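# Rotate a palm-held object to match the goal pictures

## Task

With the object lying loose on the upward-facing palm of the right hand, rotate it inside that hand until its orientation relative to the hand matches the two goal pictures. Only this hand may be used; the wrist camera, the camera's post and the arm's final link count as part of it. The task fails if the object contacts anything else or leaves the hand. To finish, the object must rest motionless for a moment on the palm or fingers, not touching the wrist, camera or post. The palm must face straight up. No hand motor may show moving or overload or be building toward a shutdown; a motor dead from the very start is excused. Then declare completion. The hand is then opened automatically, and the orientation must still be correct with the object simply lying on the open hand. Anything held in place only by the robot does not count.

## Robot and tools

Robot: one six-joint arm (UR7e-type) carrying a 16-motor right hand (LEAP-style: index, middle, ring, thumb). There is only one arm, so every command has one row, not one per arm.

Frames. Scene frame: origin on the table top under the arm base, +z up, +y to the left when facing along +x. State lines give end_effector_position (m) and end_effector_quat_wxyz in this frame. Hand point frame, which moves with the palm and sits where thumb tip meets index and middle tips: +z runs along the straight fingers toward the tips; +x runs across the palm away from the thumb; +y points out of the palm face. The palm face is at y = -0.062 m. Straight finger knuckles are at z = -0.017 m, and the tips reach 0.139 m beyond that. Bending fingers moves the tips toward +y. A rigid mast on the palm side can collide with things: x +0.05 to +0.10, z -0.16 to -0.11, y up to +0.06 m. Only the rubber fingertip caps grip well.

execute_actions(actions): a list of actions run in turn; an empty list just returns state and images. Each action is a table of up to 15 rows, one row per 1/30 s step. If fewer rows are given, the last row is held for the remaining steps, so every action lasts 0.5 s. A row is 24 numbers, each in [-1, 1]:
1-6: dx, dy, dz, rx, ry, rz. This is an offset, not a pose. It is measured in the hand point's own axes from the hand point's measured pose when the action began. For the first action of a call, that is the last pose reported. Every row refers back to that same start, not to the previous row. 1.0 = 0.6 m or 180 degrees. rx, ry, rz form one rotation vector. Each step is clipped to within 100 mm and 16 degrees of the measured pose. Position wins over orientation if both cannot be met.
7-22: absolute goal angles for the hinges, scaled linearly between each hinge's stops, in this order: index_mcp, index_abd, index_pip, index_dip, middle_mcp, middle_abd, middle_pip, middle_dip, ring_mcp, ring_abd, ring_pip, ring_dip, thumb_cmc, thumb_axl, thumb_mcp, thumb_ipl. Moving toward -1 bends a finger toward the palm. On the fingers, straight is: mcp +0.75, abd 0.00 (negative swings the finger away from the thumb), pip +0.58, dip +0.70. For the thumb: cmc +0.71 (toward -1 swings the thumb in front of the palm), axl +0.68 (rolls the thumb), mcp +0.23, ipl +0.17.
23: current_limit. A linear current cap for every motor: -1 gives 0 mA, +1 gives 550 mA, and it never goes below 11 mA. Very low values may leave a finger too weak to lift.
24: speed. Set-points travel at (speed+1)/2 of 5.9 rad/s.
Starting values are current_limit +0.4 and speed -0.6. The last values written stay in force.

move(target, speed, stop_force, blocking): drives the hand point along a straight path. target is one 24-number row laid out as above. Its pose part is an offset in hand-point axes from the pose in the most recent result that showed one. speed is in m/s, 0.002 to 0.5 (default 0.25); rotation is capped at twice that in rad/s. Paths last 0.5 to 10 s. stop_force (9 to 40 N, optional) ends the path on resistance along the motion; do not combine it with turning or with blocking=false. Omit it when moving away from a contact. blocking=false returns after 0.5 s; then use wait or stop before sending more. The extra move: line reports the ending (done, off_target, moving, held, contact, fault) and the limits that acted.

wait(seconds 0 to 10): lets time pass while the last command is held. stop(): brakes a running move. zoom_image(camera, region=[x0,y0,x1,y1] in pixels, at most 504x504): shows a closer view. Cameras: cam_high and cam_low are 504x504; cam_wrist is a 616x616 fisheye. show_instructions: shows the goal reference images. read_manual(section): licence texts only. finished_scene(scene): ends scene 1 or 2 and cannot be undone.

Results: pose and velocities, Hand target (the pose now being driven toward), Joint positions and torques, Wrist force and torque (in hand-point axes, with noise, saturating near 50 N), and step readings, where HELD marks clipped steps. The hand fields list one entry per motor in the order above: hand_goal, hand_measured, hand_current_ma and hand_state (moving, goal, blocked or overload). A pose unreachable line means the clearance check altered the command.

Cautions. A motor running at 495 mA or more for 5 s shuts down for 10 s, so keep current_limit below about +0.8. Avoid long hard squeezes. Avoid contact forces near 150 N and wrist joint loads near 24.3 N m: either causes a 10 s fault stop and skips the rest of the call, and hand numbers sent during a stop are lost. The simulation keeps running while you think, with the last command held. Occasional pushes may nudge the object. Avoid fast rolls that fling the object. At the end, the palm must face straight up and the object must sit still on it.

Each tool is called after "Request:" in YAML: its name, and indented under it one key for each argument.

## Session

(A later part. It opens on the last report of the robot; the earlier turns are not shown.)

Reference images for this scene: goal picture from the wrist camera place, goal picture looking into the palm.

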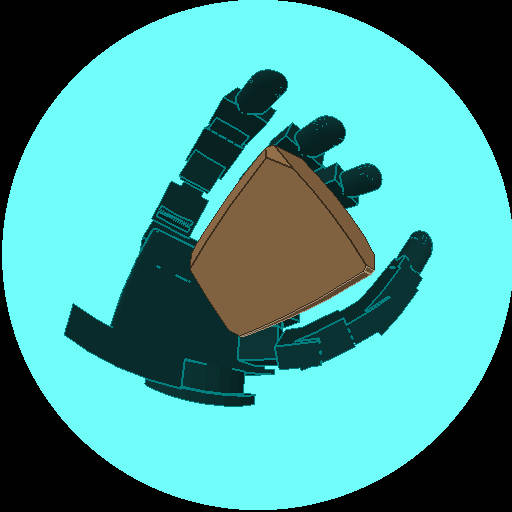

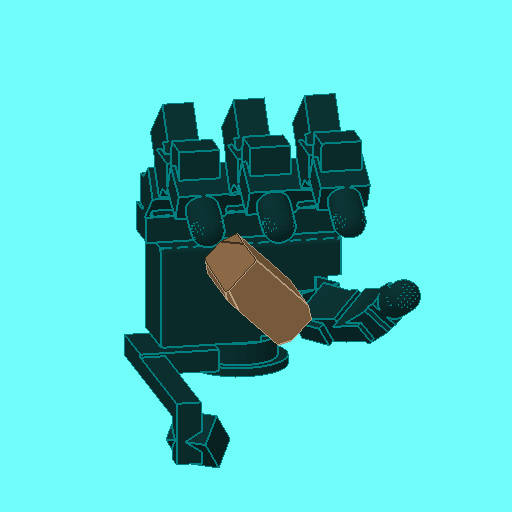

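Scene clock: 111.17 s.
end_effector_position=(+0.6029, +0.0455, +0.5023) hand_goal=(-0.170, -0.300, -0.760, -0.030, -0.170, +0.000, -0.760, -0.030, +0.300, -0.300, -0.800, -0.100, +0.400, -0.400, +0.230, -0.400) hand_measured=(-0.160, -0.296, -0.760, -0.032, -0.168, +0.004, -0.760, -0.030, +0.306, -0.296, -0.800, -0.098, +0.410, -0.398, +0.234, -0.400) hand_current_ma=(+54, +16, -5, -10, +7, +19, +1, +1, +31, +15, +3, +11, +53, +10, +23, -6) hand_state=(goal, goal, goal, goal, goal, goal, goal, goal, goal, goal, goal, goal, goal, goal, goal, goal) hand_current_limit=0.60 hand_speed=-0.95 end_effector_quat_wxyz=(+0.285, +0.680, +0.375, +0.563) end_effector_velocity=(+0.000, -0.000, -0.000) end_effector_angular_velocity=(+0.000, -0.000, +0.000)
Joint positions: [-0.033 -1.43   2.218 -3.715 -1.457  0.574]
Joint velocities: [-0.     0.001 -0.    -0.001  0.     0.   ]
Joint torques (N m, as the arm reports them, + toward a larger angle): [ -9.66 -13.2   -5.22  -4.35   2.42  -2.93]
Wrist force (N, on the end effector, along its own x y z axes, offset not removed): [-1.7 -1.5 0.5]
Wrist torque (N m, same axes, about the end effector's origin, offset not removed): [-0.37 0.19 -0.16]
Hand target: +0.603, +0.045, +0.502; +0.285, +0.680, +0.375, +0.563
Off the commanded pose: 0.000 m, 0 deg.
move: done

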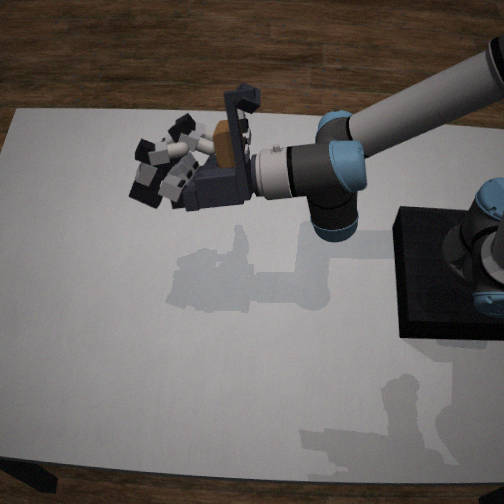

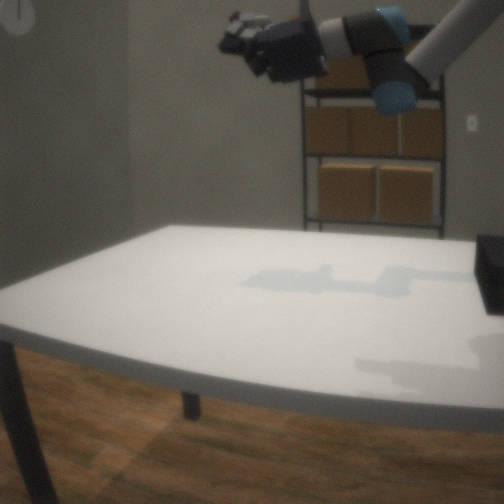

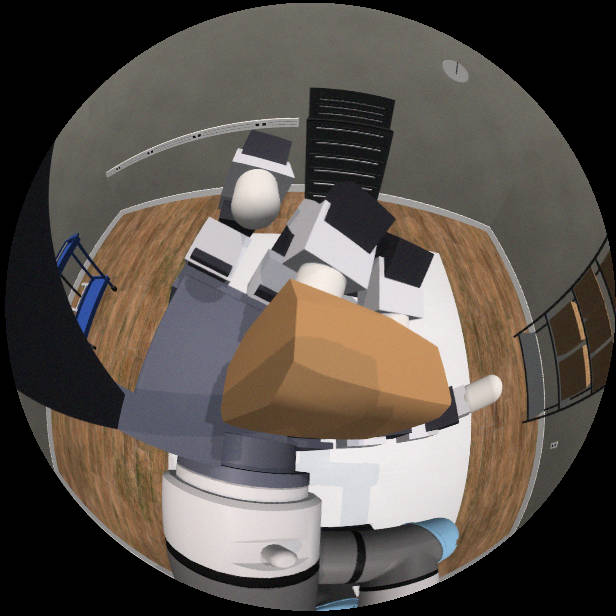

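Request:
move:
  target: [0,0,0,0,0,-0.04,-0.17,-0.3,-0.76,-0.03,-0.17,-0.2,-0.76,-0.03,0.3,-0.3,-0.8,-0.1,0.62,-0.4,0.23,-0.25,0.6,-0.95]
  speed: 0.05

Scene clock: 123.60 s.
end_effector_position=(+0.6030, +0.0455, +0.5023) hand_goal=(-0.170, -0.300, -0.760, -0.030, -0.170, -0.200, -0.760, -0.030, +0.300, -0.300, -0.800, -0.100, +0.620, -0.400, +0.230, -0.250) hand_measured=(-0.160, -0.296, -0.760, -0.032, -0.168, -0.196, -0.760, -0.030, +0.306, -0.296, -0.800, -0.098, +0.630, -0.398, +0.234, -0.250) hand_current_ma=(+54, +16, -5, -10, +7, +16, -2, +1, +31, +15, +3, +11, +50, +10, +25, -4) hand_state=(goal, goal, goal, goal, goal, goal, goal, goal, goal, goal, goal, goal, goal, goal, goal, goal) hand_current_limit=0.60 hand_speed=-0.95 end_effector_quat_wxyz=(+0.320, +0.655, +0.417, +0.544) end_effector_velocity=(+0.000, -0.001, -0.001) end_effector_angular_velocity=(-0.000, +0.003, -0.002)
Joint positions: [-0.055 -1.421  2.235 -3.741 -1.435  0.444]
Joint velocities: [-0.001  0.001  0.001  0.    -0.001 -0.   ]
Joint torques (N m, as the arm reports them, + toward a larger angle): [ -8.21 -12.34  -6.63  -4.25   2.3   -2.85]
Wrist force (N, on the end effector, along its own x y z axes, offset not removed): [0.1 2.1 -0.1]
Wrist torque (N m, same axes, about the end effector's origin, offset not removed): [0.05 0.09 0.13]
Hand target: +0.603, +0.045, +0.502; +0.320, +0.655, +0.417, +0.544
Off the commanded pose: 0.000 m, 0 deg.
move: done

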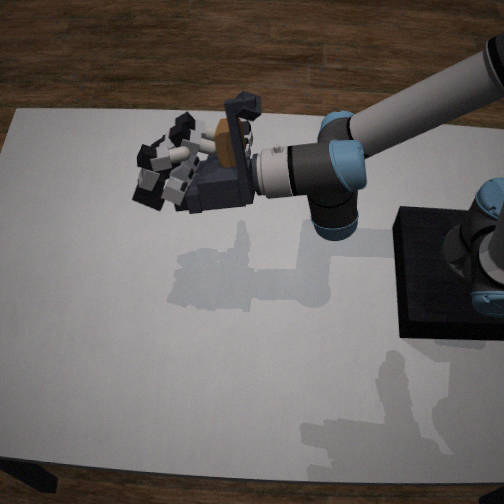

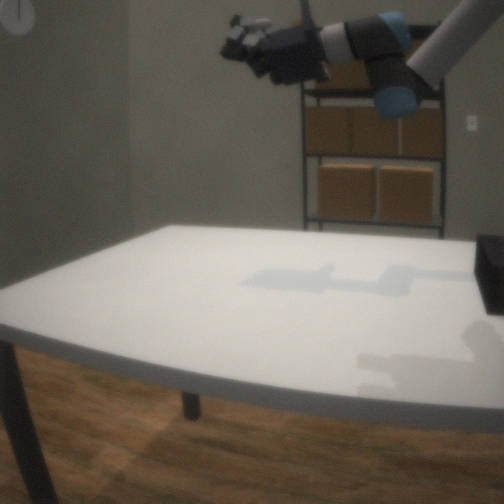

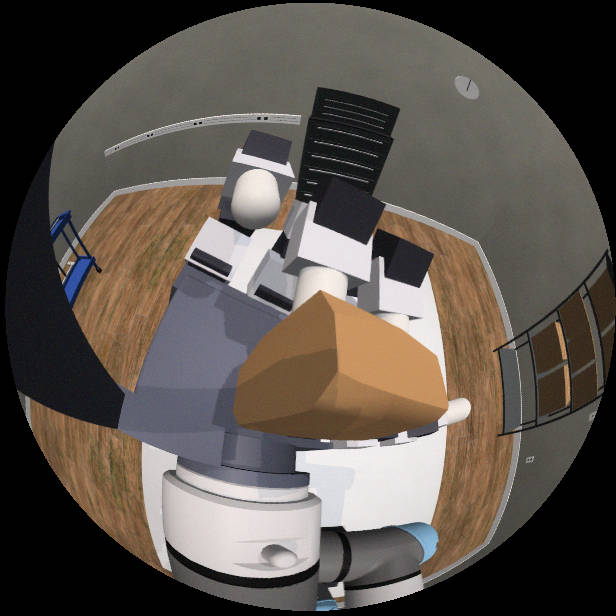

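Request:
move:
  target: [0,0,0,-0.045,0,0,-0.13,-0.3,-0.78,-0.03,-0.13,-0.2,-0.78,-0.03,0.3,-0.3,-0.8,-0.1,0.62,-0.4,0.23,-0.45,0.6,-0.9]
  speed: 0.05

Scene clock: 131.70 s.
end_effector_position=(+0.6029, +0.0455, +0.5023) hand_goal=(-0.130, -0.300, -0.780, -0.030, -0.130, -0.200, -0.780, -0.030, +0.300, -0.300, -0.800, -0.100, +0.620, -0.400, +0.230, -0.450) hand_measured=(-0.130, -0.296, -0.780, -0.032, -0.130, -0.196, -0.780, -0.030, +0.306, -0.296, -0.800, -0.098, +0.630, -0.398, +0.234, -0.446) hand_current_ma=(+5, +16, +0, -10, +5, +16, +0, +1, +31, +15, +3, +11, +53, +10, +26, +32) hand_state=(goal, goal, goal, goal, goal, goal, goal, goal, goal, goal, goal, goal, goal, goal, goal, goal) hand_current_limit=0.60 hand_speed=-0.90 end_effector_quat_wxyz=(+0.365, +0.631, +0.378, +0.571) end_effector_velocity=(-0.000, -0.000, -0.001) end_effector_angular_velocity=(-0.001, -0.012, -0.008)
Joint positions: [-0.013 -1.303  2.201 -3.951 -1.537  0.461]
Joint velocities: [ 0.005  0.013 -0.004 -0.021 -0.012  0.001]
Joint torques (N m, as the arm reports them, + toward a larger angle): [  9.66 -15.4  -29.41  -4.16  -2.08   2.12]
Wrist force (N, on the end effector, along its own x y z axes, offset not removed): [-0.9 -0.8 -0.9]
Wrist torque (N m, same axes, about the end effector's origin, offset not removed): [-0.33 0.26 -0.15]
Hand target: +0.603, +0.045, +0.502; +0.365, +0.631, +0.377, +0.572
Off the commanded pose: 0.000 m, 0 deg.
move: done

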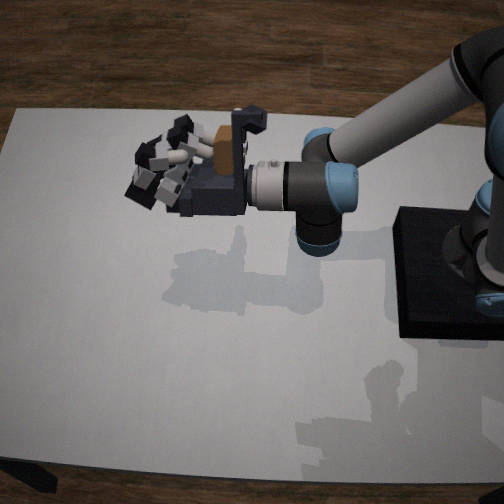

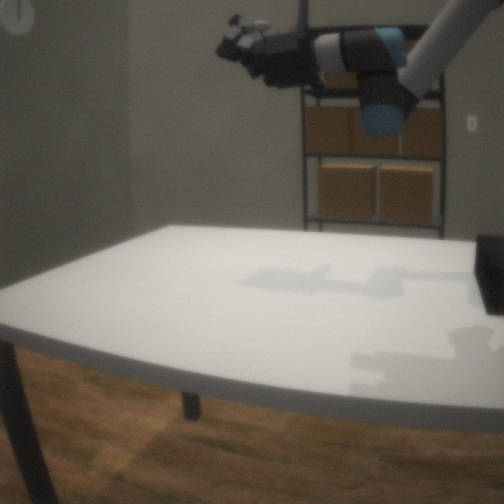

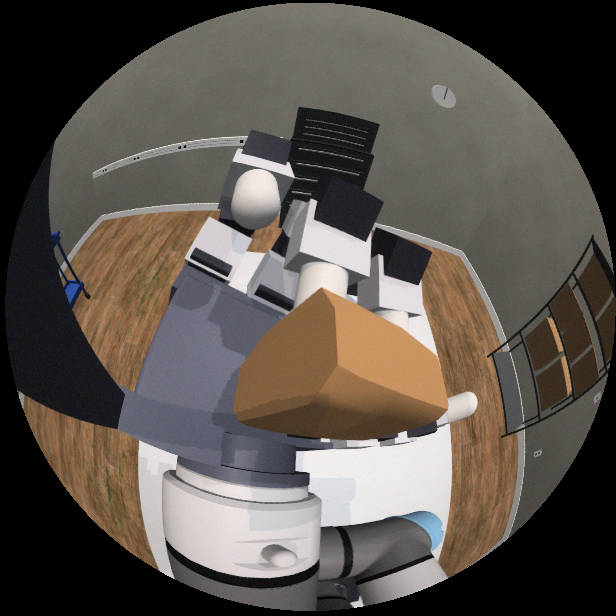

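Request:
move:
  target: [0,0,0,0,0,0,-0.13,-0.3,-0.78,-0.03,-0.13,-0.2,-0.78,-0.03,0.3,-0.3,-0.8,-0.1,0.4,-0.4,0.42,-0.7,0.6,-0.9]

Scene clock: 139.03 s.
end_effector_position=(+0.6029, +0.0455, +0.5023) hand_goal=(-0.130, -0.300, -0.780, -0.030, -0.130, -0.200, -0.780, -0.030, +0.300, -0.300, -0.800, -0.100, +0.400, -0.400, +0.420, -0.700) hand_measured=(-0.130, -0.296, -0.780, -0.032, -0.130, -0.196, -0.780, -0.030, +0.306, -0.296, -0.800, -0.098, +0.428, -0.398, +0.422, -0.696) hand_current_ma=(+5, +16, +0, -10, +5, +16, +0, +1, +31, +15, +3, +11, +156, +10, +19, +26) hand_state=(goal, goal, goal, goal, goal, goal, goal, goal, goal, goal, goal, goal, blocked, goal, goal, goal) hand_current_limit=0.60 hand_speed=-0.90 end_effector_quat_wxyz=(+0.365, +0.631, +0.378, +0.571) end_effector_velocity=(+0.001, +0.000, -0.000) end_effector_angular_velocity=(+0.000, +0.000, +0.001)
Joint positions: [-0.013 -1.303  2.201 -3.951 -1.537  0.461]
Joint velocities: [ 0.001  0.001 -0.002  0.001  0.001  0.   ]
Joint torques (N m, as the arm reports them, + toward a larger angle): [ -8.36 -42.51  -3.6   -0.58   2.47  -2.75]
Wrist force (N, on the end effector, along its own x y z axes, offset not removed): [-0.4 -1.2 -0.2]
Wrist torque (N m, same axes, about the end effector's origin, offset not removed): [-0.44 0.06 -0.12]
Hand target: +0.603, +0.045, +0.502; +0.365, +0.631, +0.378, +0.571
Off the commanded pose: 0.000 m, 0 deg.
move: done

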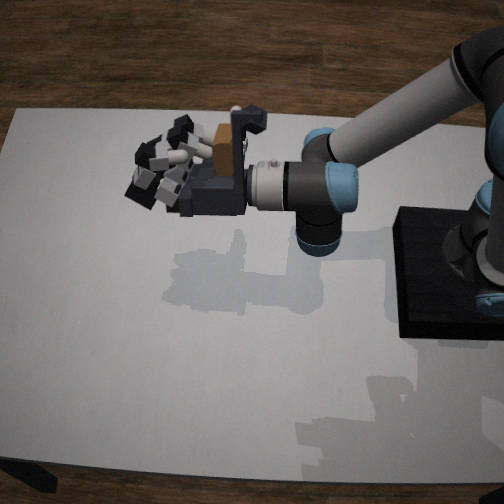

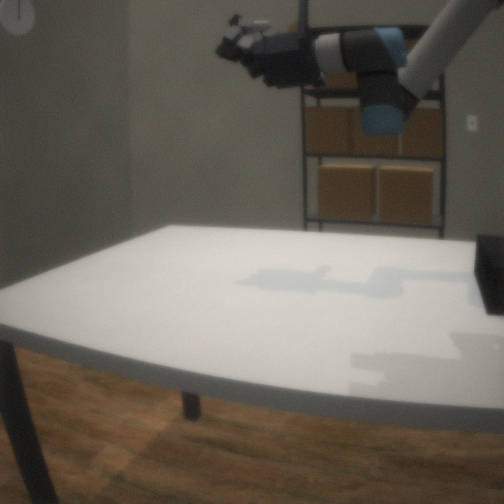

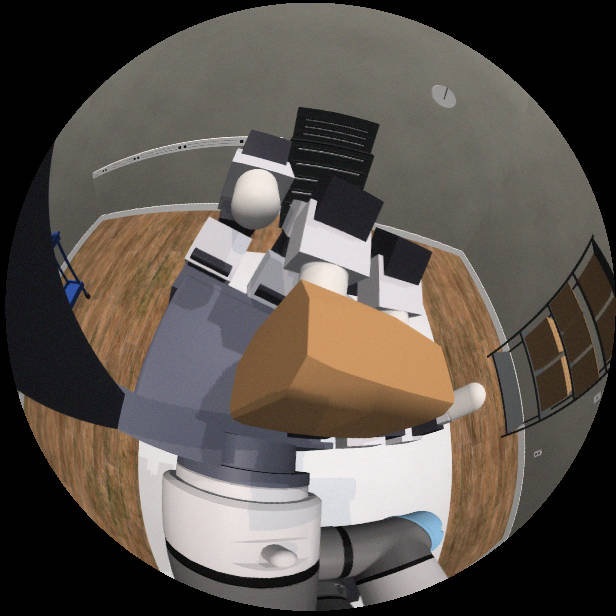

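Request:
move:
  target: [0,0,0,0,0,0,-0.13,-0.3,-0.78,-0.03,-0.13,-0.2,-0.78,-0.03,0.3,-0.3,-0.8,-0.1,0.8,-0.4,0.08,-0.6,0.6,-0.9]

Scene clock: 148.77 s.
end_effector_position=(+0.6029, +0.0455, +0.5023) hand_goal=(-0.130, -0.300, -0.780, -0.030, -0.130, -0.200, -0.780, -0.030, +0.300, -0.300, -0.800, -0.100, +0.800, -0.400, +0.080, -0.600) hand_measured=(-0.128, -0.298, -0.780, -0.032, -0.130, -0.196, -0.780, -0.030, +0.306, -0.296, -0.800, -0.098, +0.814, -0.398, +0.100, -0.600) hand_current_ma=(+14, +13, -4, -10, +5, +16, -1, +1, +31, +15, +3, +11, +80, +10, +128, -2) hand_state=(goal, goal, goal, goal, goal, goal, goal, goal, goal, goal, goal, goal, goal, goal, goal, goal) hand_current_limit=0.60 hand_speed=-0.90 end_effector_quat_wxyz=(+0.365, +0.631, +0.378, +0.571) end_effector_velocity=(-0.000, +0.000, -0.000) end_effector_angular_velocity=(-0.000, -0.001, +0.001)
Joint positions: [-0.013 -1.303  2.201 -3.951 -1.537  0.461]
Joint velocities: [ 0.     0.001 -0.    -0.002  0.    -0.   ]
Joint torques (N m, as the arm reports them, + toward a larger angle): [ -8.43 -40.65  -5.12  -1.32   2.18  -2.44]
Wrist force (N, on the end effector, along its own x y z axes, offset not removed): [-1.8 0.7 -2.0]
Wrist torque (N m, same axes, about the end effector's origin, offset not removed): [0.05 0.25 0.03]
Hand target: +0.603, +0.045, +0.502; +0.365, +0.631, +0.378, +0.571
Off the commanded pose: 0.000 m, 0 deg.
move: done

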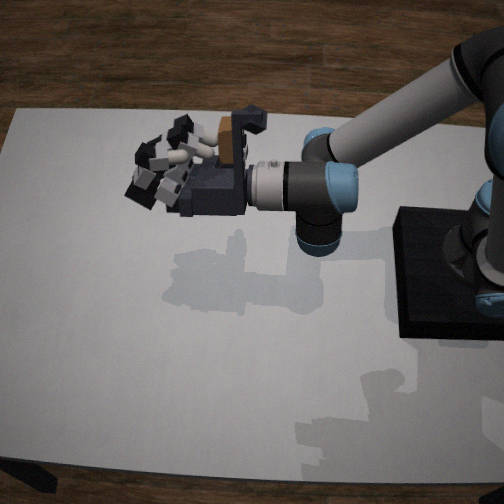

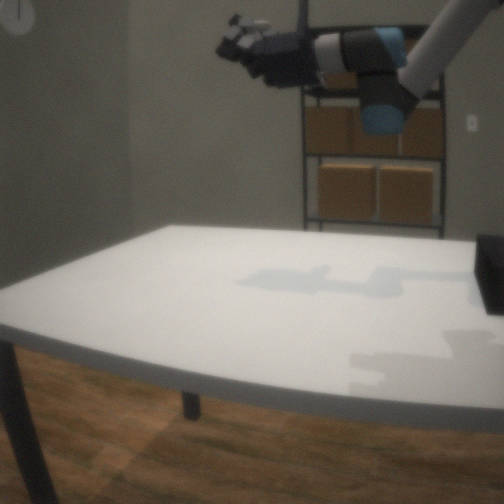

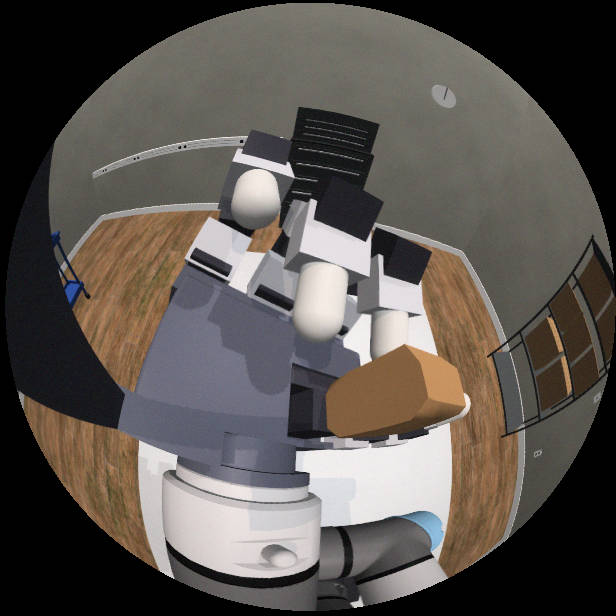

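Fully on the thumb. Raise it.

Request:
move:
  target: [0,0,0,0,0,0.08,-0.13,-0.3,-0.78,-0.03,-0.13,-0.2,-0.78,-0.03,0.3,-0.3,-0.8,-0.1,0.1,-0.4,0.15,-0.5,0.7,-0.9]
  speed: 0.04

Request:
move:
  target: [0,0,0,0,0,0,-0.13,-0.3,-0.78,-0.03,-0.13,-0.2,-0.78,-0.03,0.3,-0.3,-0.8,-0.1,-0.55,-0.4,0.2,-0.1,0.7,-0.9]

Scene clock: 158.90 s.
end_effector_position=(+0.6029, +0.0455, +0.5023) hand_goal=(-0.130, -0.300, -0.780, -0.030, -0.130, -0.200, -0.780, -0.030, +0.300, -0.300, -0.800, -0.100, +0.100, -0.400, +0.150, -0.500) hand_measured=(-0.128, -0.298, -0.780, -0.032, -0.130, -0.196, -0.780, -0.030, +0.306, -0.296, -0.800, -0.098, +0.132, -0.398, +0.158, -0.500) hand_current_ma=(+14, +13, -4, -10, +5, +16, -1, +1, +31, +15, +3, +11, +182, +10, +47, -5) hand_state=(goal, goal, goal, goal, goal, goal, goal, goal, goal, goal, goal, goal, blocked, goal, goal, goal) hand_current_limit=0.70 hand_speed=-0.90 end_effector_quat_wxyz=(+0.291, +0.673, +0.296, +0.612) end_effector_velocity=(-0.000, +0.000, -0.001) end_effector_angular_velocity=(+0.016, +0.002, -0.001)
Joint positions: [ 0.026 -1.327  2.171 -3.897 -1.576  0.714]
Joint velocities: [ 0.002 -0.002 -0.     0.004 -0.002  0.016]
Joint torques (N m, as the arm reports them, + toward a larger angle): [  9.73 -41.67 -28.25  -0.65  -2.26   1.68]
Wrist force (N, on the end effector, along its own x y z axes, offset not removed): [-1.8 1.0 0.5]
Wrist torque (N m, same axes, about the end effector's origin, offset not removed): [0.01 0.26 -0.04]
Hand target: +0.603, +0.045, +0.502; +0.290, +0.673, +0.296, +0.613
Off the commanded pose: 0.000 m, 0 deg.
move: done

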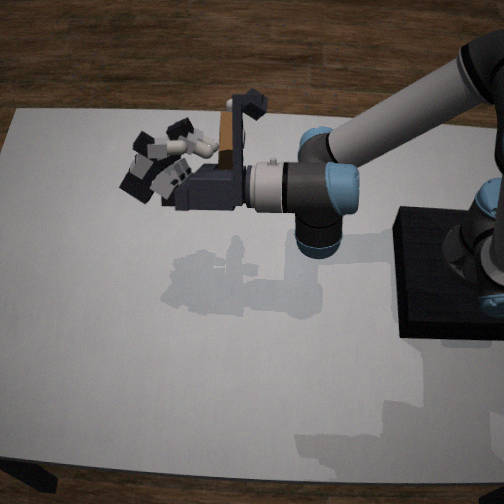

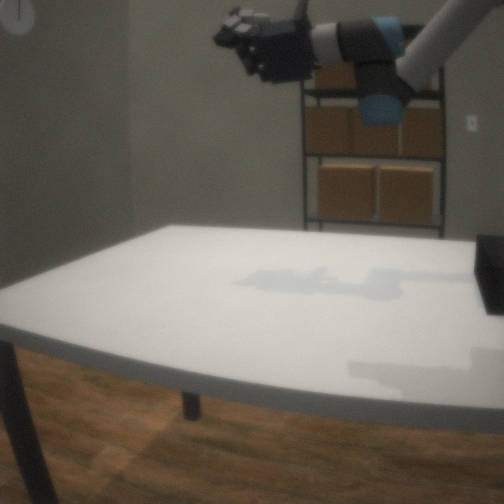

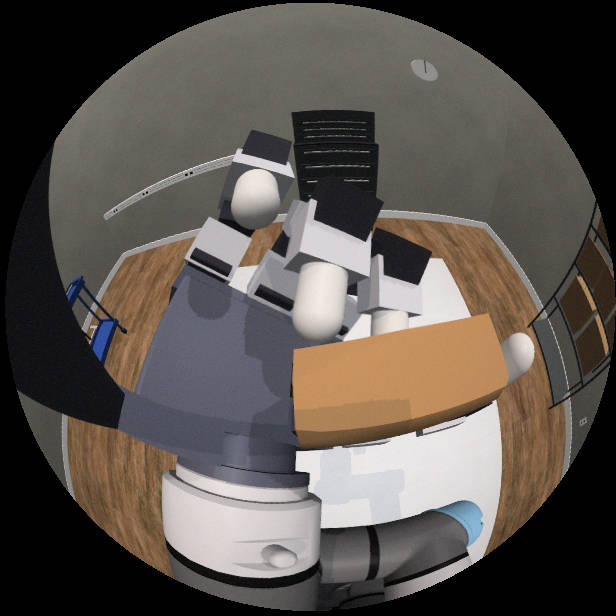

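Scene clock: 161.80 s.
end_effector_position=(+0.6029, +0.0455, +0.5023) hand_goal=(-0.130, -0.300, -0.780, -0.030, -0.130, -0.200, -0.780, -0.030, +0.300, -0.300, -0.800, -0.100, -0.550, -0.400, +0.200, -0.100) hand_measured=(-0.128, -0.298, -0.780, -0.032, -0.130, -0.196, -0.780, -0.030, +0.306, -0.296, -0.800, -0.098, -0.508, -0.398, +0.208, -0.100) hand_current_ma=(+14, +13, -4, -10, +5, +16, -1, +1, +31, +15, +3, +11, +229, +10, +56, +0) hand_state=(goal, goal, goal, goal, goal, goal, goal, goal, goal, goal, goal, goal, blocked, goal, goal, goal) hand_current_limit=0.70 hand_speed=-0.90 end_effector_quat_wxyz=(+0.291, +0.673, +0.296, +0.612) end_effector_velocity=(+0.000, -0.000, -0.000) end_effector_angular_velocity=(-0.000, +0.001, -0.000)
Joint positions: [ 0.026 -1.327  2.171 -3.897 -1.576  0.714]
Joint velocities: [-0.     0.001 -0.001  0.001 -0.    -0.   ]
Joint torques (N m, as the arm reports them, + toward a larger angle): [ -8.11 -17.24  -4.8   -3.92   2.14  -2.81]
Wrist force (N, on the end effector, along its own x y z axes, offset not removed): [-1.9 1.0 -0.1]
Wrist torque (N m, same axes, about the end effector's origin, offset not removed): [-0.04 0.26 -0.06]
Hand target: +0.603, +0.045, +0.502; +0.291, +0.673, +0.296, +0.612
Off the commanded pose: 0.000 m, 0 deg.
move: done

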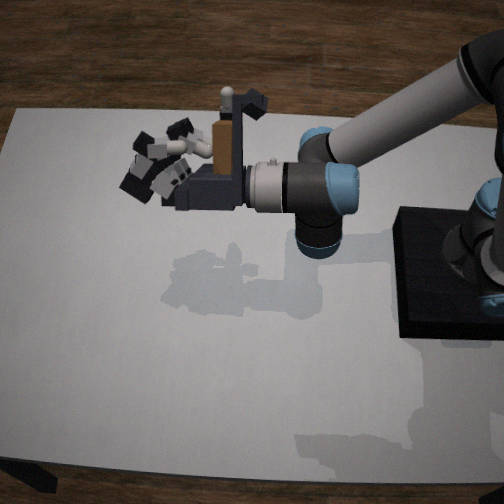

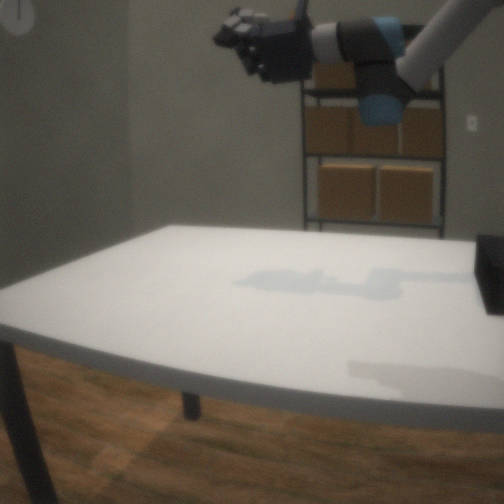

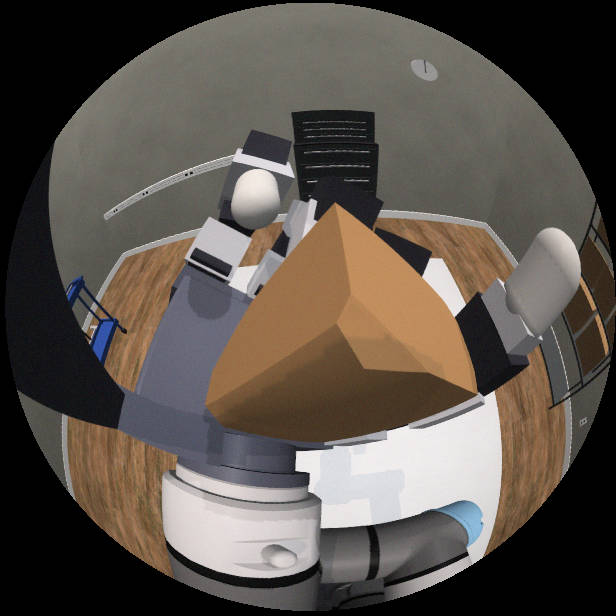

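Request:
move:
  target: [0,0,0,0,0,-0.08,-0.1,0.6,-0.78,0,0.2,0.3,-0.95,-0.2,0.2,0,-0.9,-0.2,-0.57,-0.4,0.2,-0.1,0.7,-0.7]
  speed: 0.08

Request:
move:
  target: [0,0,0,0.05,0,0,-0.1,0.6,-0.78,0,0.2,0.3,-0.95,-0.2,0.2,0,-0.9,-0.2,-0.57,-0.4,0.2,-0.1,0.7,-0.7]
  speed: 0.05

Request:
zoom_image:
  camera: "cam_high"
  region: [120, 60, 280, 220]

Scene clock: 174.20 s.
end_effector_position=(+0.6029, +0.0455, +0.5023) hand_goal=(-0.100, +0.600, -0.780, +0.000, +0.200, +0.300, -0.950, -0.200, +0.200, +0.000, -0.900, -0.200, -0.570, -0.400, +0.200, -0.100) hand_measured=(-0.100, +0.598, -0.780, -0.004, +0.202, +0.298, -0.950, -0.198, +0.210, -0.002, -0.900, -0.198, -0.530, -0.398, +0.210, -0.100) hand_current_ma=(+1, -8, -4, -18, +14, -11, +5, +13, +64, -12, +4, +11, +219, +10, +68, +6) hand_state=(goal, goal, goal, goal, goal, goal, goal, goal, goal, goal, goal, goal, blocked, goal, goal, goal) hand_current_limit=0.70 hand_speed=-0.70 end_effector_quat_wxyz=(+0.365, +0.631, +0.378, +0.571) end_effector_velocity=(+0.000, +0.000, +0.000) end_effector_angular_velocity=(-0.016, +0.001, +0.002)
Joint positions: [-0.013 -1.303  2.201 -3.951 -1.537  0.461]
Joint velocities: [-0.003  0.001  0.002 -0.002  0.004 -0.017]
Joint torques (N m, as the arm reports them, + toward a larger angle): [ -9.76 -17.31  -4.17  -3.93   2.4   -3.22]
Wrist force (N, on the end effector, along its own x y z axes, offset not removed): [-1.3 0.5 -0.1]
Wrist torque (N m, same axes, about the end effector's origin, offset not removed): [-0.13 0.19 -0.16]
Hand target: +0.603, +0.045, +0.502; +0.365, +0.631, +0.378, +0.571
Off the commanded pose: 0.000 m, 0 deg.
move: done

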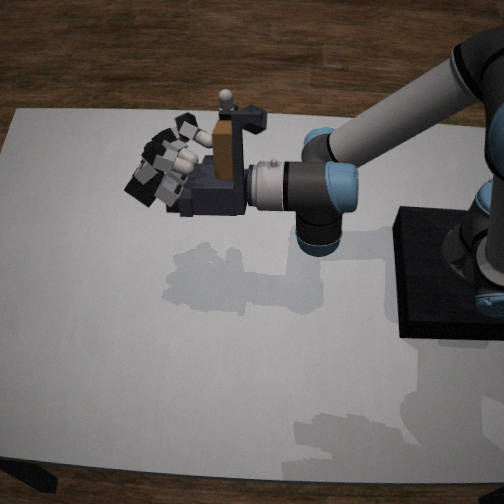

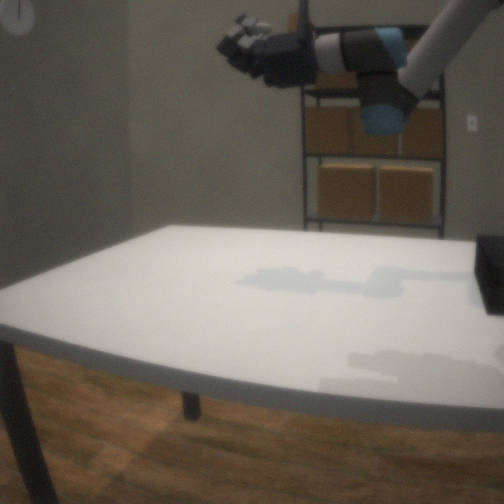

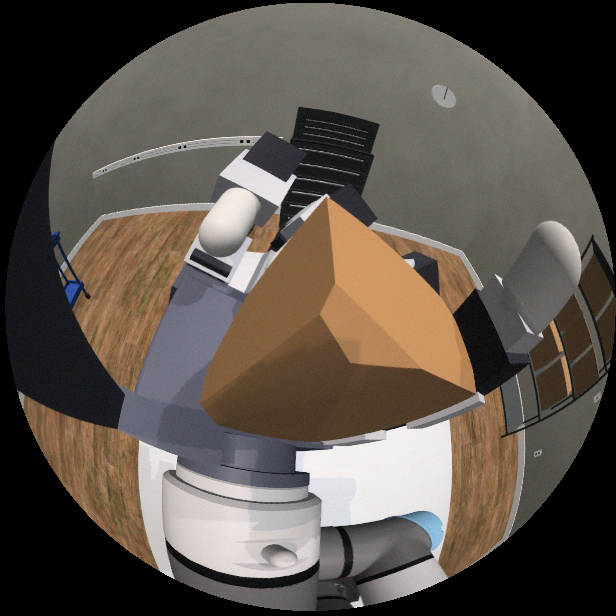

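Scene clock: 176.07 s.
end_effector_position=(+0.6029, +0.0455, +0.5023) hand_goal=(-0.100, +0.600, -0.780, +0.000, +0.200, +0.300, -0.950, -0.200, +0.200, +0.000, -0.900, -0.200, -0.570, -0.400, +0.200, -0.100) hand_measured=(-0.098, +0.598, -0.780, -0.004, +0.204, +0.298, -0.950, -0.198, +0.210, -0.002, -0.900, -0.198, -0.530, -0.398, +0.210, -0.100) hand_current_ma=(+7, -8, -4, -18, +18, -11, +5, +13, +64, -12, +4, +11, +219, +10, +68, +6) hand_state=(goal, goal, goal, goal, goal, goal, goal, goal, goal, goal, goal, goal, blocked, goal, goal, goal) hand_current_limit=0.70 hand_speed=-0.70 end_effector_quat_wxyz=(+0.315, +0.657, +0.421, +0.540) end_effector_velocity=(-0.000, -0.001, +0.000) end_effector_angular_velocity=(+0.001, +0.014, +0.006)
Joint positions: [-0.06  -1.434  2.238 -3.716 -1.424  0.441]
Joint velocities: [-0.006 -0.014  0.003  0.027  0.011 -0.004]
Joint torques (N m, as the arm reports them, + toward a larger angle): [ -7.14 -40.15  -6.01  -0.83   2.97  -2.73]
Wrist force (N, on the end effector, along its own x y z axes, offset not removed): [0.1 -0.1 -1.5]
Wrist torque (N m, same axes, about the end effector's origin, offset not removed): [-0.03 0.00 0.05]
Hand target: +0.603, +0.045, +0.502; +0.314, +0.658, +0.421, +0.540
Off the commanded pose: 0.000 m, 0 deg.
move: done

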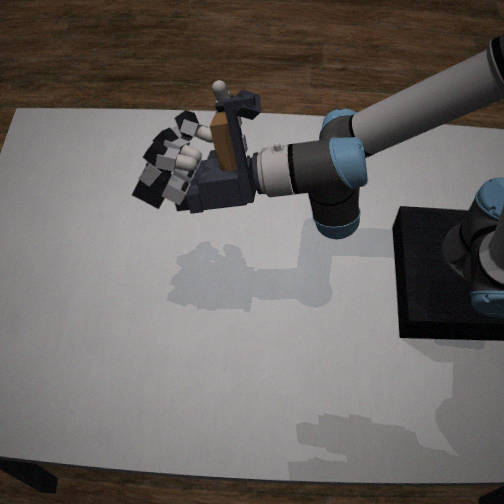

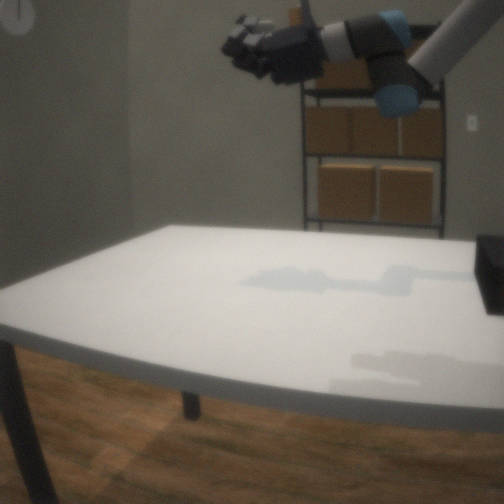

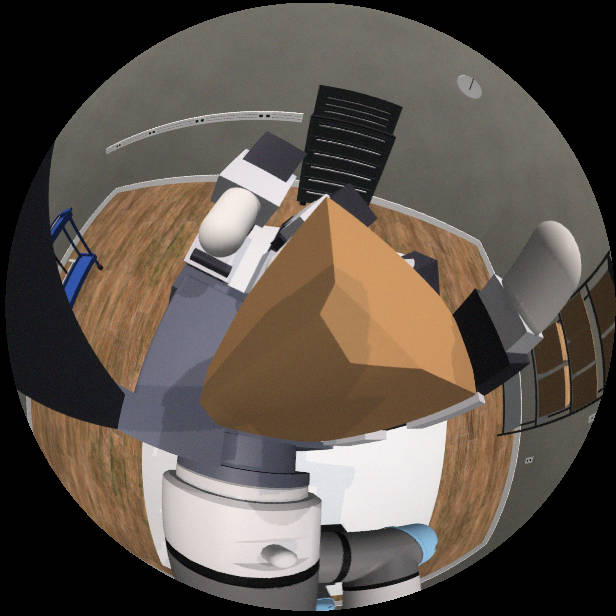

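Region (120, 60, 280, 220) of cam_high's 504x504 image, scaled by 3.150, with more detail than that image has.

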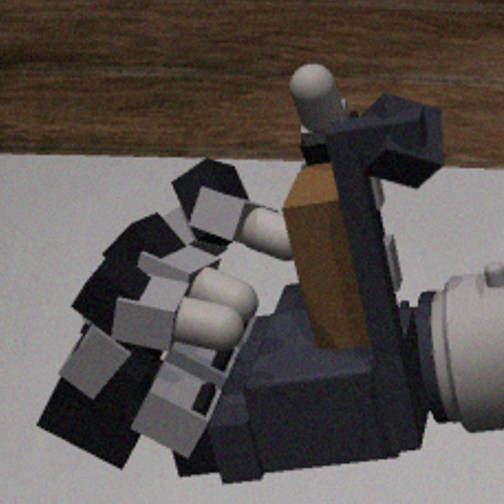

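Roll the thumb's face toward the fingers so the block follows.

Request:
move:
  target: [0,0,0,0,0,0,-0.1,0.6,-0.78,0,0.2,0.3,-0.95,-0.2,0.2,0,-0.9,-0.2,-0.57,0,0.2,-0.1,0.7,-0.9]

Request:
zoom_image:
  camera: "cam_high"
  region: [120, 60, 280, 220]

Scene clock: 184.10 s.
end_effector_position=(+0.6029, +0.0455, +0.5023) hand_goal=(-0.100, +0.600, -0.780, +0.000, +0.200, +0.300, -0.950, -0.200, +0.200, +0.000, -0.900, -0.200, -0.570, +0.000, +0.200, -0.100) hand_measured=(-0.098, +0.598, -0.780, -0.004, +0.204, +0.298, -0.950, -0.198, +0.210, -0.002, -0.900, -0.198, -0.546, -0.002, +0.210, -0.100) hand_current_ma=(+7, -8, -4, -18, +18, -11, +5, +13, +64, -12, +4, +11, +136, -14, +68, +6) hand_state=(goal, goal, goal, goal, goal, goal, goal, goal, goal, goal, goal, goal, blocked, goal, goal, goal) hand_current_limit=0.70 hand_speed=-0.90 end_effector_quat_wxyz=(+0.315, +0.657, +0.421, +0.540) end_effector_velocity=(+0.000, +0.000, -0.001) end_effector_angular_velocity=(-0.000, +0.000, +0.001)
Joint positions: [-0.06  -1.434  2.238 -3.716 -1.424  0.441]
Joint velocities: [-0.     0.001  0.    -0.001  0.001 -0.   ]
Joint torques (N m, as the arm reports them, + toward a larger angle): [  8.94 -14.05 -29.79  -4.36  -1.89   1.76]
Wrist force (N, on the end effector, along its own x y z axes, offset not removed): [-0.6 -0.9 -1.7]
Wrist torque (N m, same axes, about the end effector's origin, offset not removed): [-0.12 0.07 -0.05]
Hand target: +0.603, +0.045, +0.502; +0.315, +0.657, +0.421, +0.540
Off the commanded pose: 0.000 m, 0 deg.
move: done

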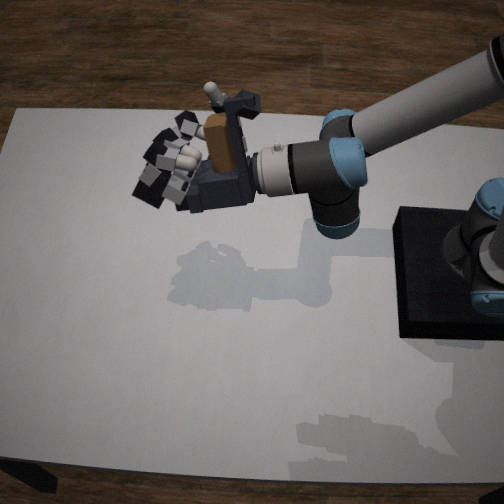

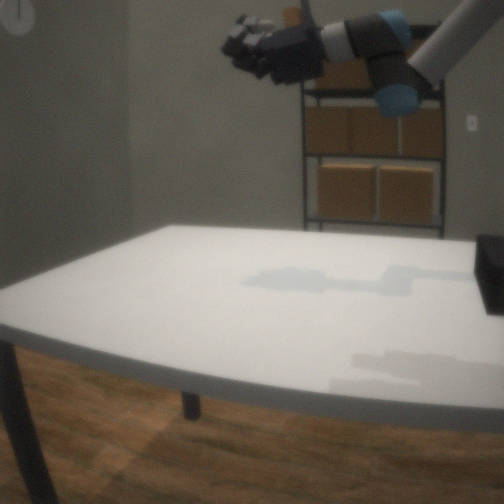

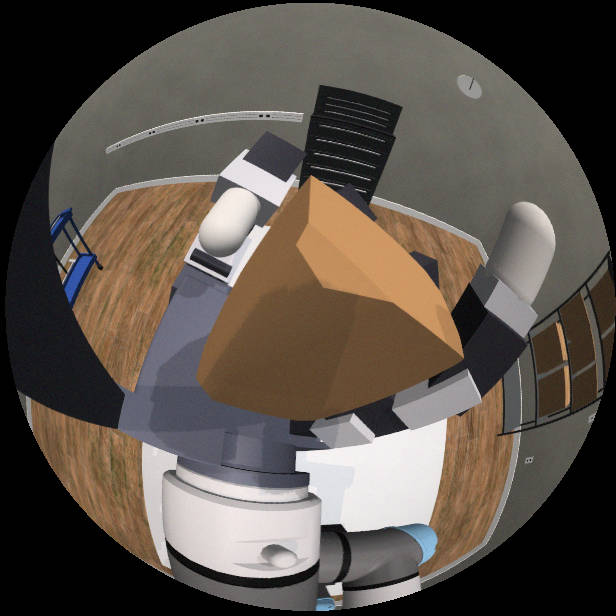

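Region (120, 60, 280, 220) of cam_high's 504x504 image, scaled by 3.150, with more detail than that image has.

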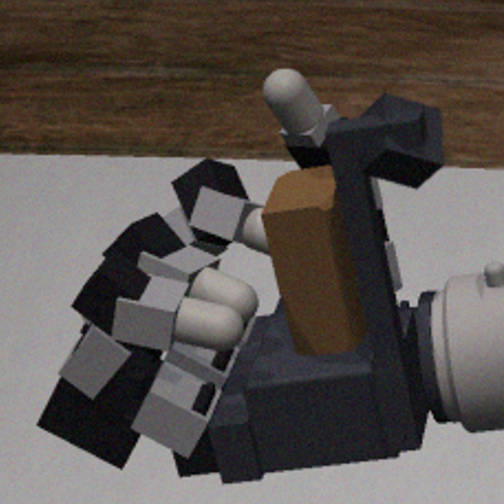

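Request:
move:
  target: [0,0,0,0.04,0,0,-0.12,0.7,-0.78,0,0.2,0.3,-0.95,-0.2,0.2,0,-0.9,-0.2,-0.57,0.1,0.2,-0.1,0.7,-0.9]
  speed: 0.04

Request:
zoom_image:
  camera: "cam_high"
  region: [120, 60, 280, 220]

Scene clock: 192.73 s.
end_effector_position=(+0.6029, +0.0455, +0.5023) hand_goal=(-0.120, +0.700, -0.780, +0.000, +0.200, +0.300, -0.950, -0.200, +0.200, +0.000, -0.900, -0.200, -0.570, +0.100, +0.200, -0.100) hand_measured=(-0.110, +0.698, -0.780, -0.004, +0.204, +0.298, -0.950, -0.198, +0.210, -0.002, -0.900, -0.198, -0.554, +0.098, +0.206, -0.100) hand_current_ma=(+58, -8, -4, -18, +21, -11, +5, +12, +64, -12, +4, +11, +89, -12, +33, +6) hand_state=(goal, goal, goal, goal, goal, goal, goal, goal, goal, goal, goal, goal, goal, goal, goal, goal) hand_current_limit=0.70 hand_speed=-0.90 end_effector_quat_wxyz=(+0.274, +0.676, +0.453, +0.513) end_effector_velocity=(+0.000, -0.000, -0.000) end_effector_angular_velocity=(+0.001, +0.016, +0.007)
Joint positions: [-0.098 -1.533  2.243 -3.505 -1.336  0.408]
Joint velocities: [-0.005 -0.012 -0.001  0.031  0.012 -0.006]
Joint torques (N m, as the arm reports them, + toward a larger angle): [ -9.12 -35.73 -31.8   -1.12   2.22  -3.04]
Wrist force (N, on the end effector, along its own x y z axes, offset not removed): [-0.3 -0.2 -0.8]
Wrist torque (N m, same axes, about the end effector's origin, offset not removed): [-0.07 0.04 0.07]
Hand target: +0.603, +0.045, +0.502; +0.273, +0.676, +0.454, +0.513
Off the commanded pose: 0.000 m, 0 deg.
move: done

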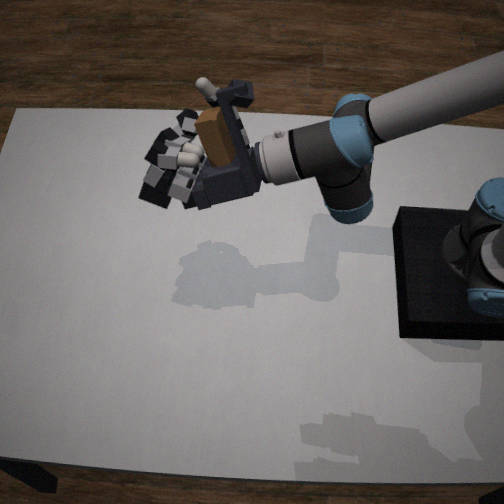

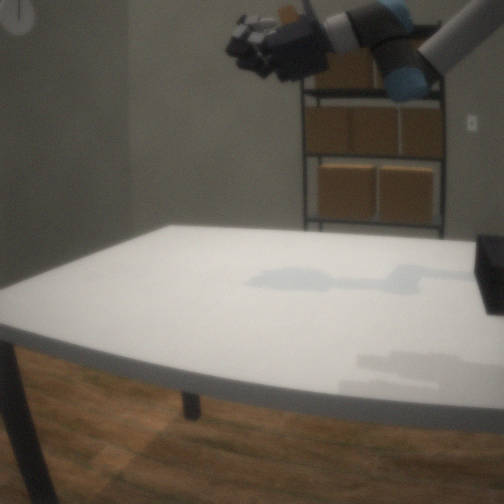

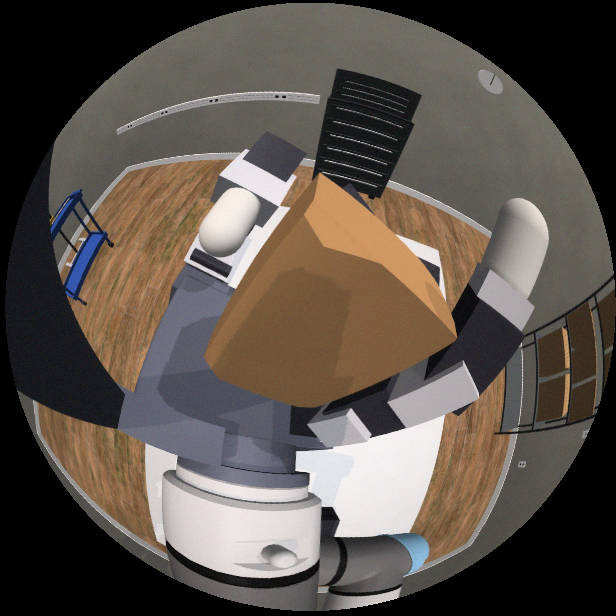

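Region (120, 60, 280, 220) of cam_high's 504x504 image, scaled by 3.150, with more detail than that image has.

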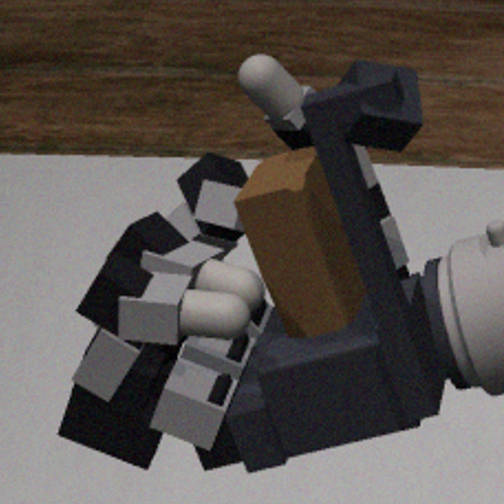

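Progressing (~20°). Push a bit with index and clear the middle.

Request:
move:
  target: [0,0,0,0.02,0,0,-0.2,0.75,-0.75,0.1,0.35,0.3,-0.95,-0.2,0.3,0,-0.9,-0.2,-0.57,-0.1,0.2,-0.1,0.7,-0.9]
  speed: 0.04

Request:
zoom_image:
  camera: "cam_high"
  region: [120, 60, 280, 220]

Scene clock: 200.70 s.
end_effector_position=(+0.6029, +0.0455, +0.5023) hand_goal=(-0.200, +0.750, -0.750, +0.100, +0.350, +0.300, -0.950, -0.200, +0.300, +0.000, -0.900, -0.200, -0.570, -0.100, +0.200, -0.100) hand_measured=(-0.168, +0.752, -0.758, +0.082, +0.356, +0.298, -0.950, -0.198, +0.304, -0.002, -0.900, -0.198, -0.558, -0.096, +0.204, -0.100) hand_current_ma=(+170, +11, -47, -89, +28, -11, +4, +9, +24, -12, +4, +11, +69, +29, +20, +6) hand_state=(blocked, goal, goal, goal, goal, goal, goal, goal, goal, goal, goal, goal, goal, goal, goal, goal) hand_current_limit=0.70 hand_speed=-0.90 end_effector_quat_wxyz=(+0.252, +0.684, +0.469, +0.499) end_effector_velocity=(+0.000, -0.000, +0.000) end_effector_angular_velocity=(-0.000, +0.003, +0.001)
Joint positions: [-0.118 -1.579  2.238 -3.392 -1.294  0.385]
Joint velocities: [-0.001 -0.002 -0.001  0.006  0.001 -0.001]
Joint torques (N m, as the arm reports them, + toward a larger angle): [ -8.03 -34.74 -32.27  -1.35   2.64  -2.92]
Wrist force (N, on the end effector, along its own x y z axes, offset not removed): [-1.5 0.3 -2.7]
Wrist torque (N m, same axes, about the end effector's origin, offset not removed): [0.17 0.27 -0.07]
Hand target: +0.603, +0.045, +0.502; +0.252, +0.684, +0.469, +0.499
Off the commanded pose: 0.000 m, 0 deg.
move: done

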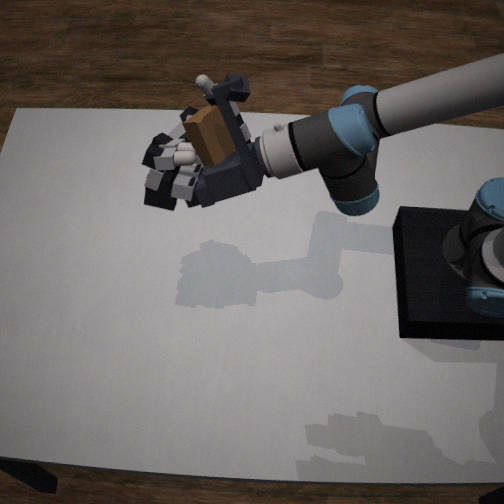

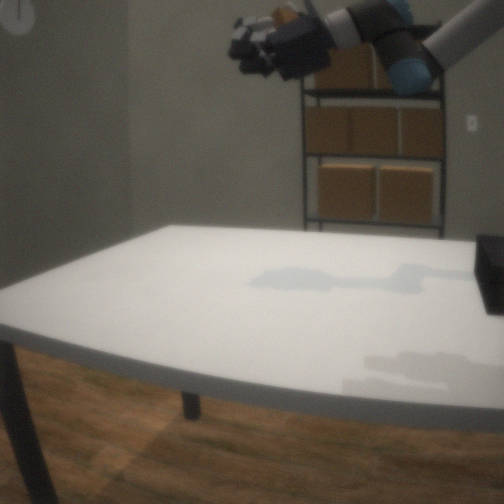

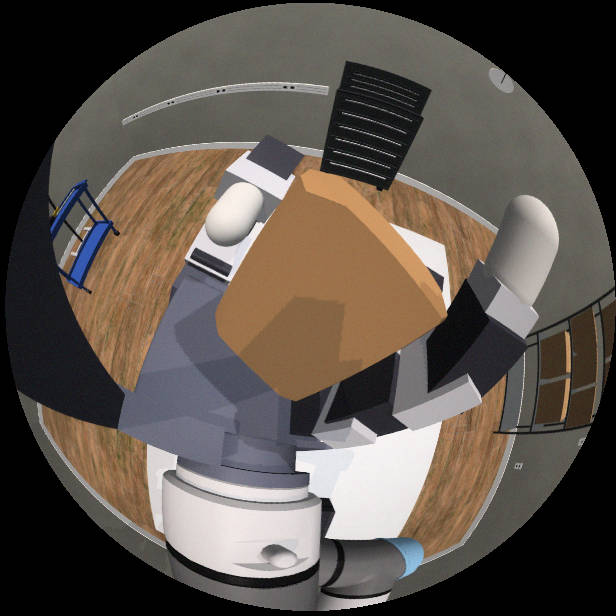

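Region (120, 60, 280, 220) of cam_high's 504x504 image, scaled by 3.150, with more detail than that image has.

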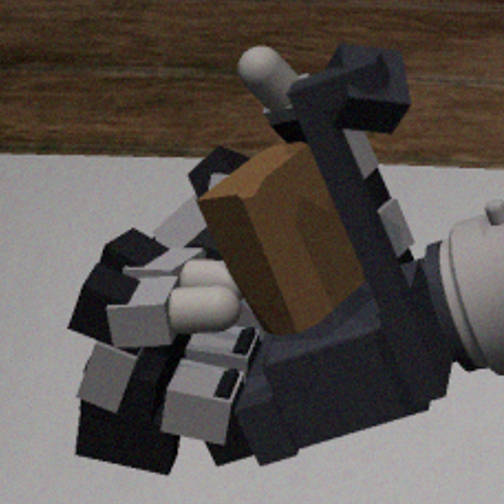

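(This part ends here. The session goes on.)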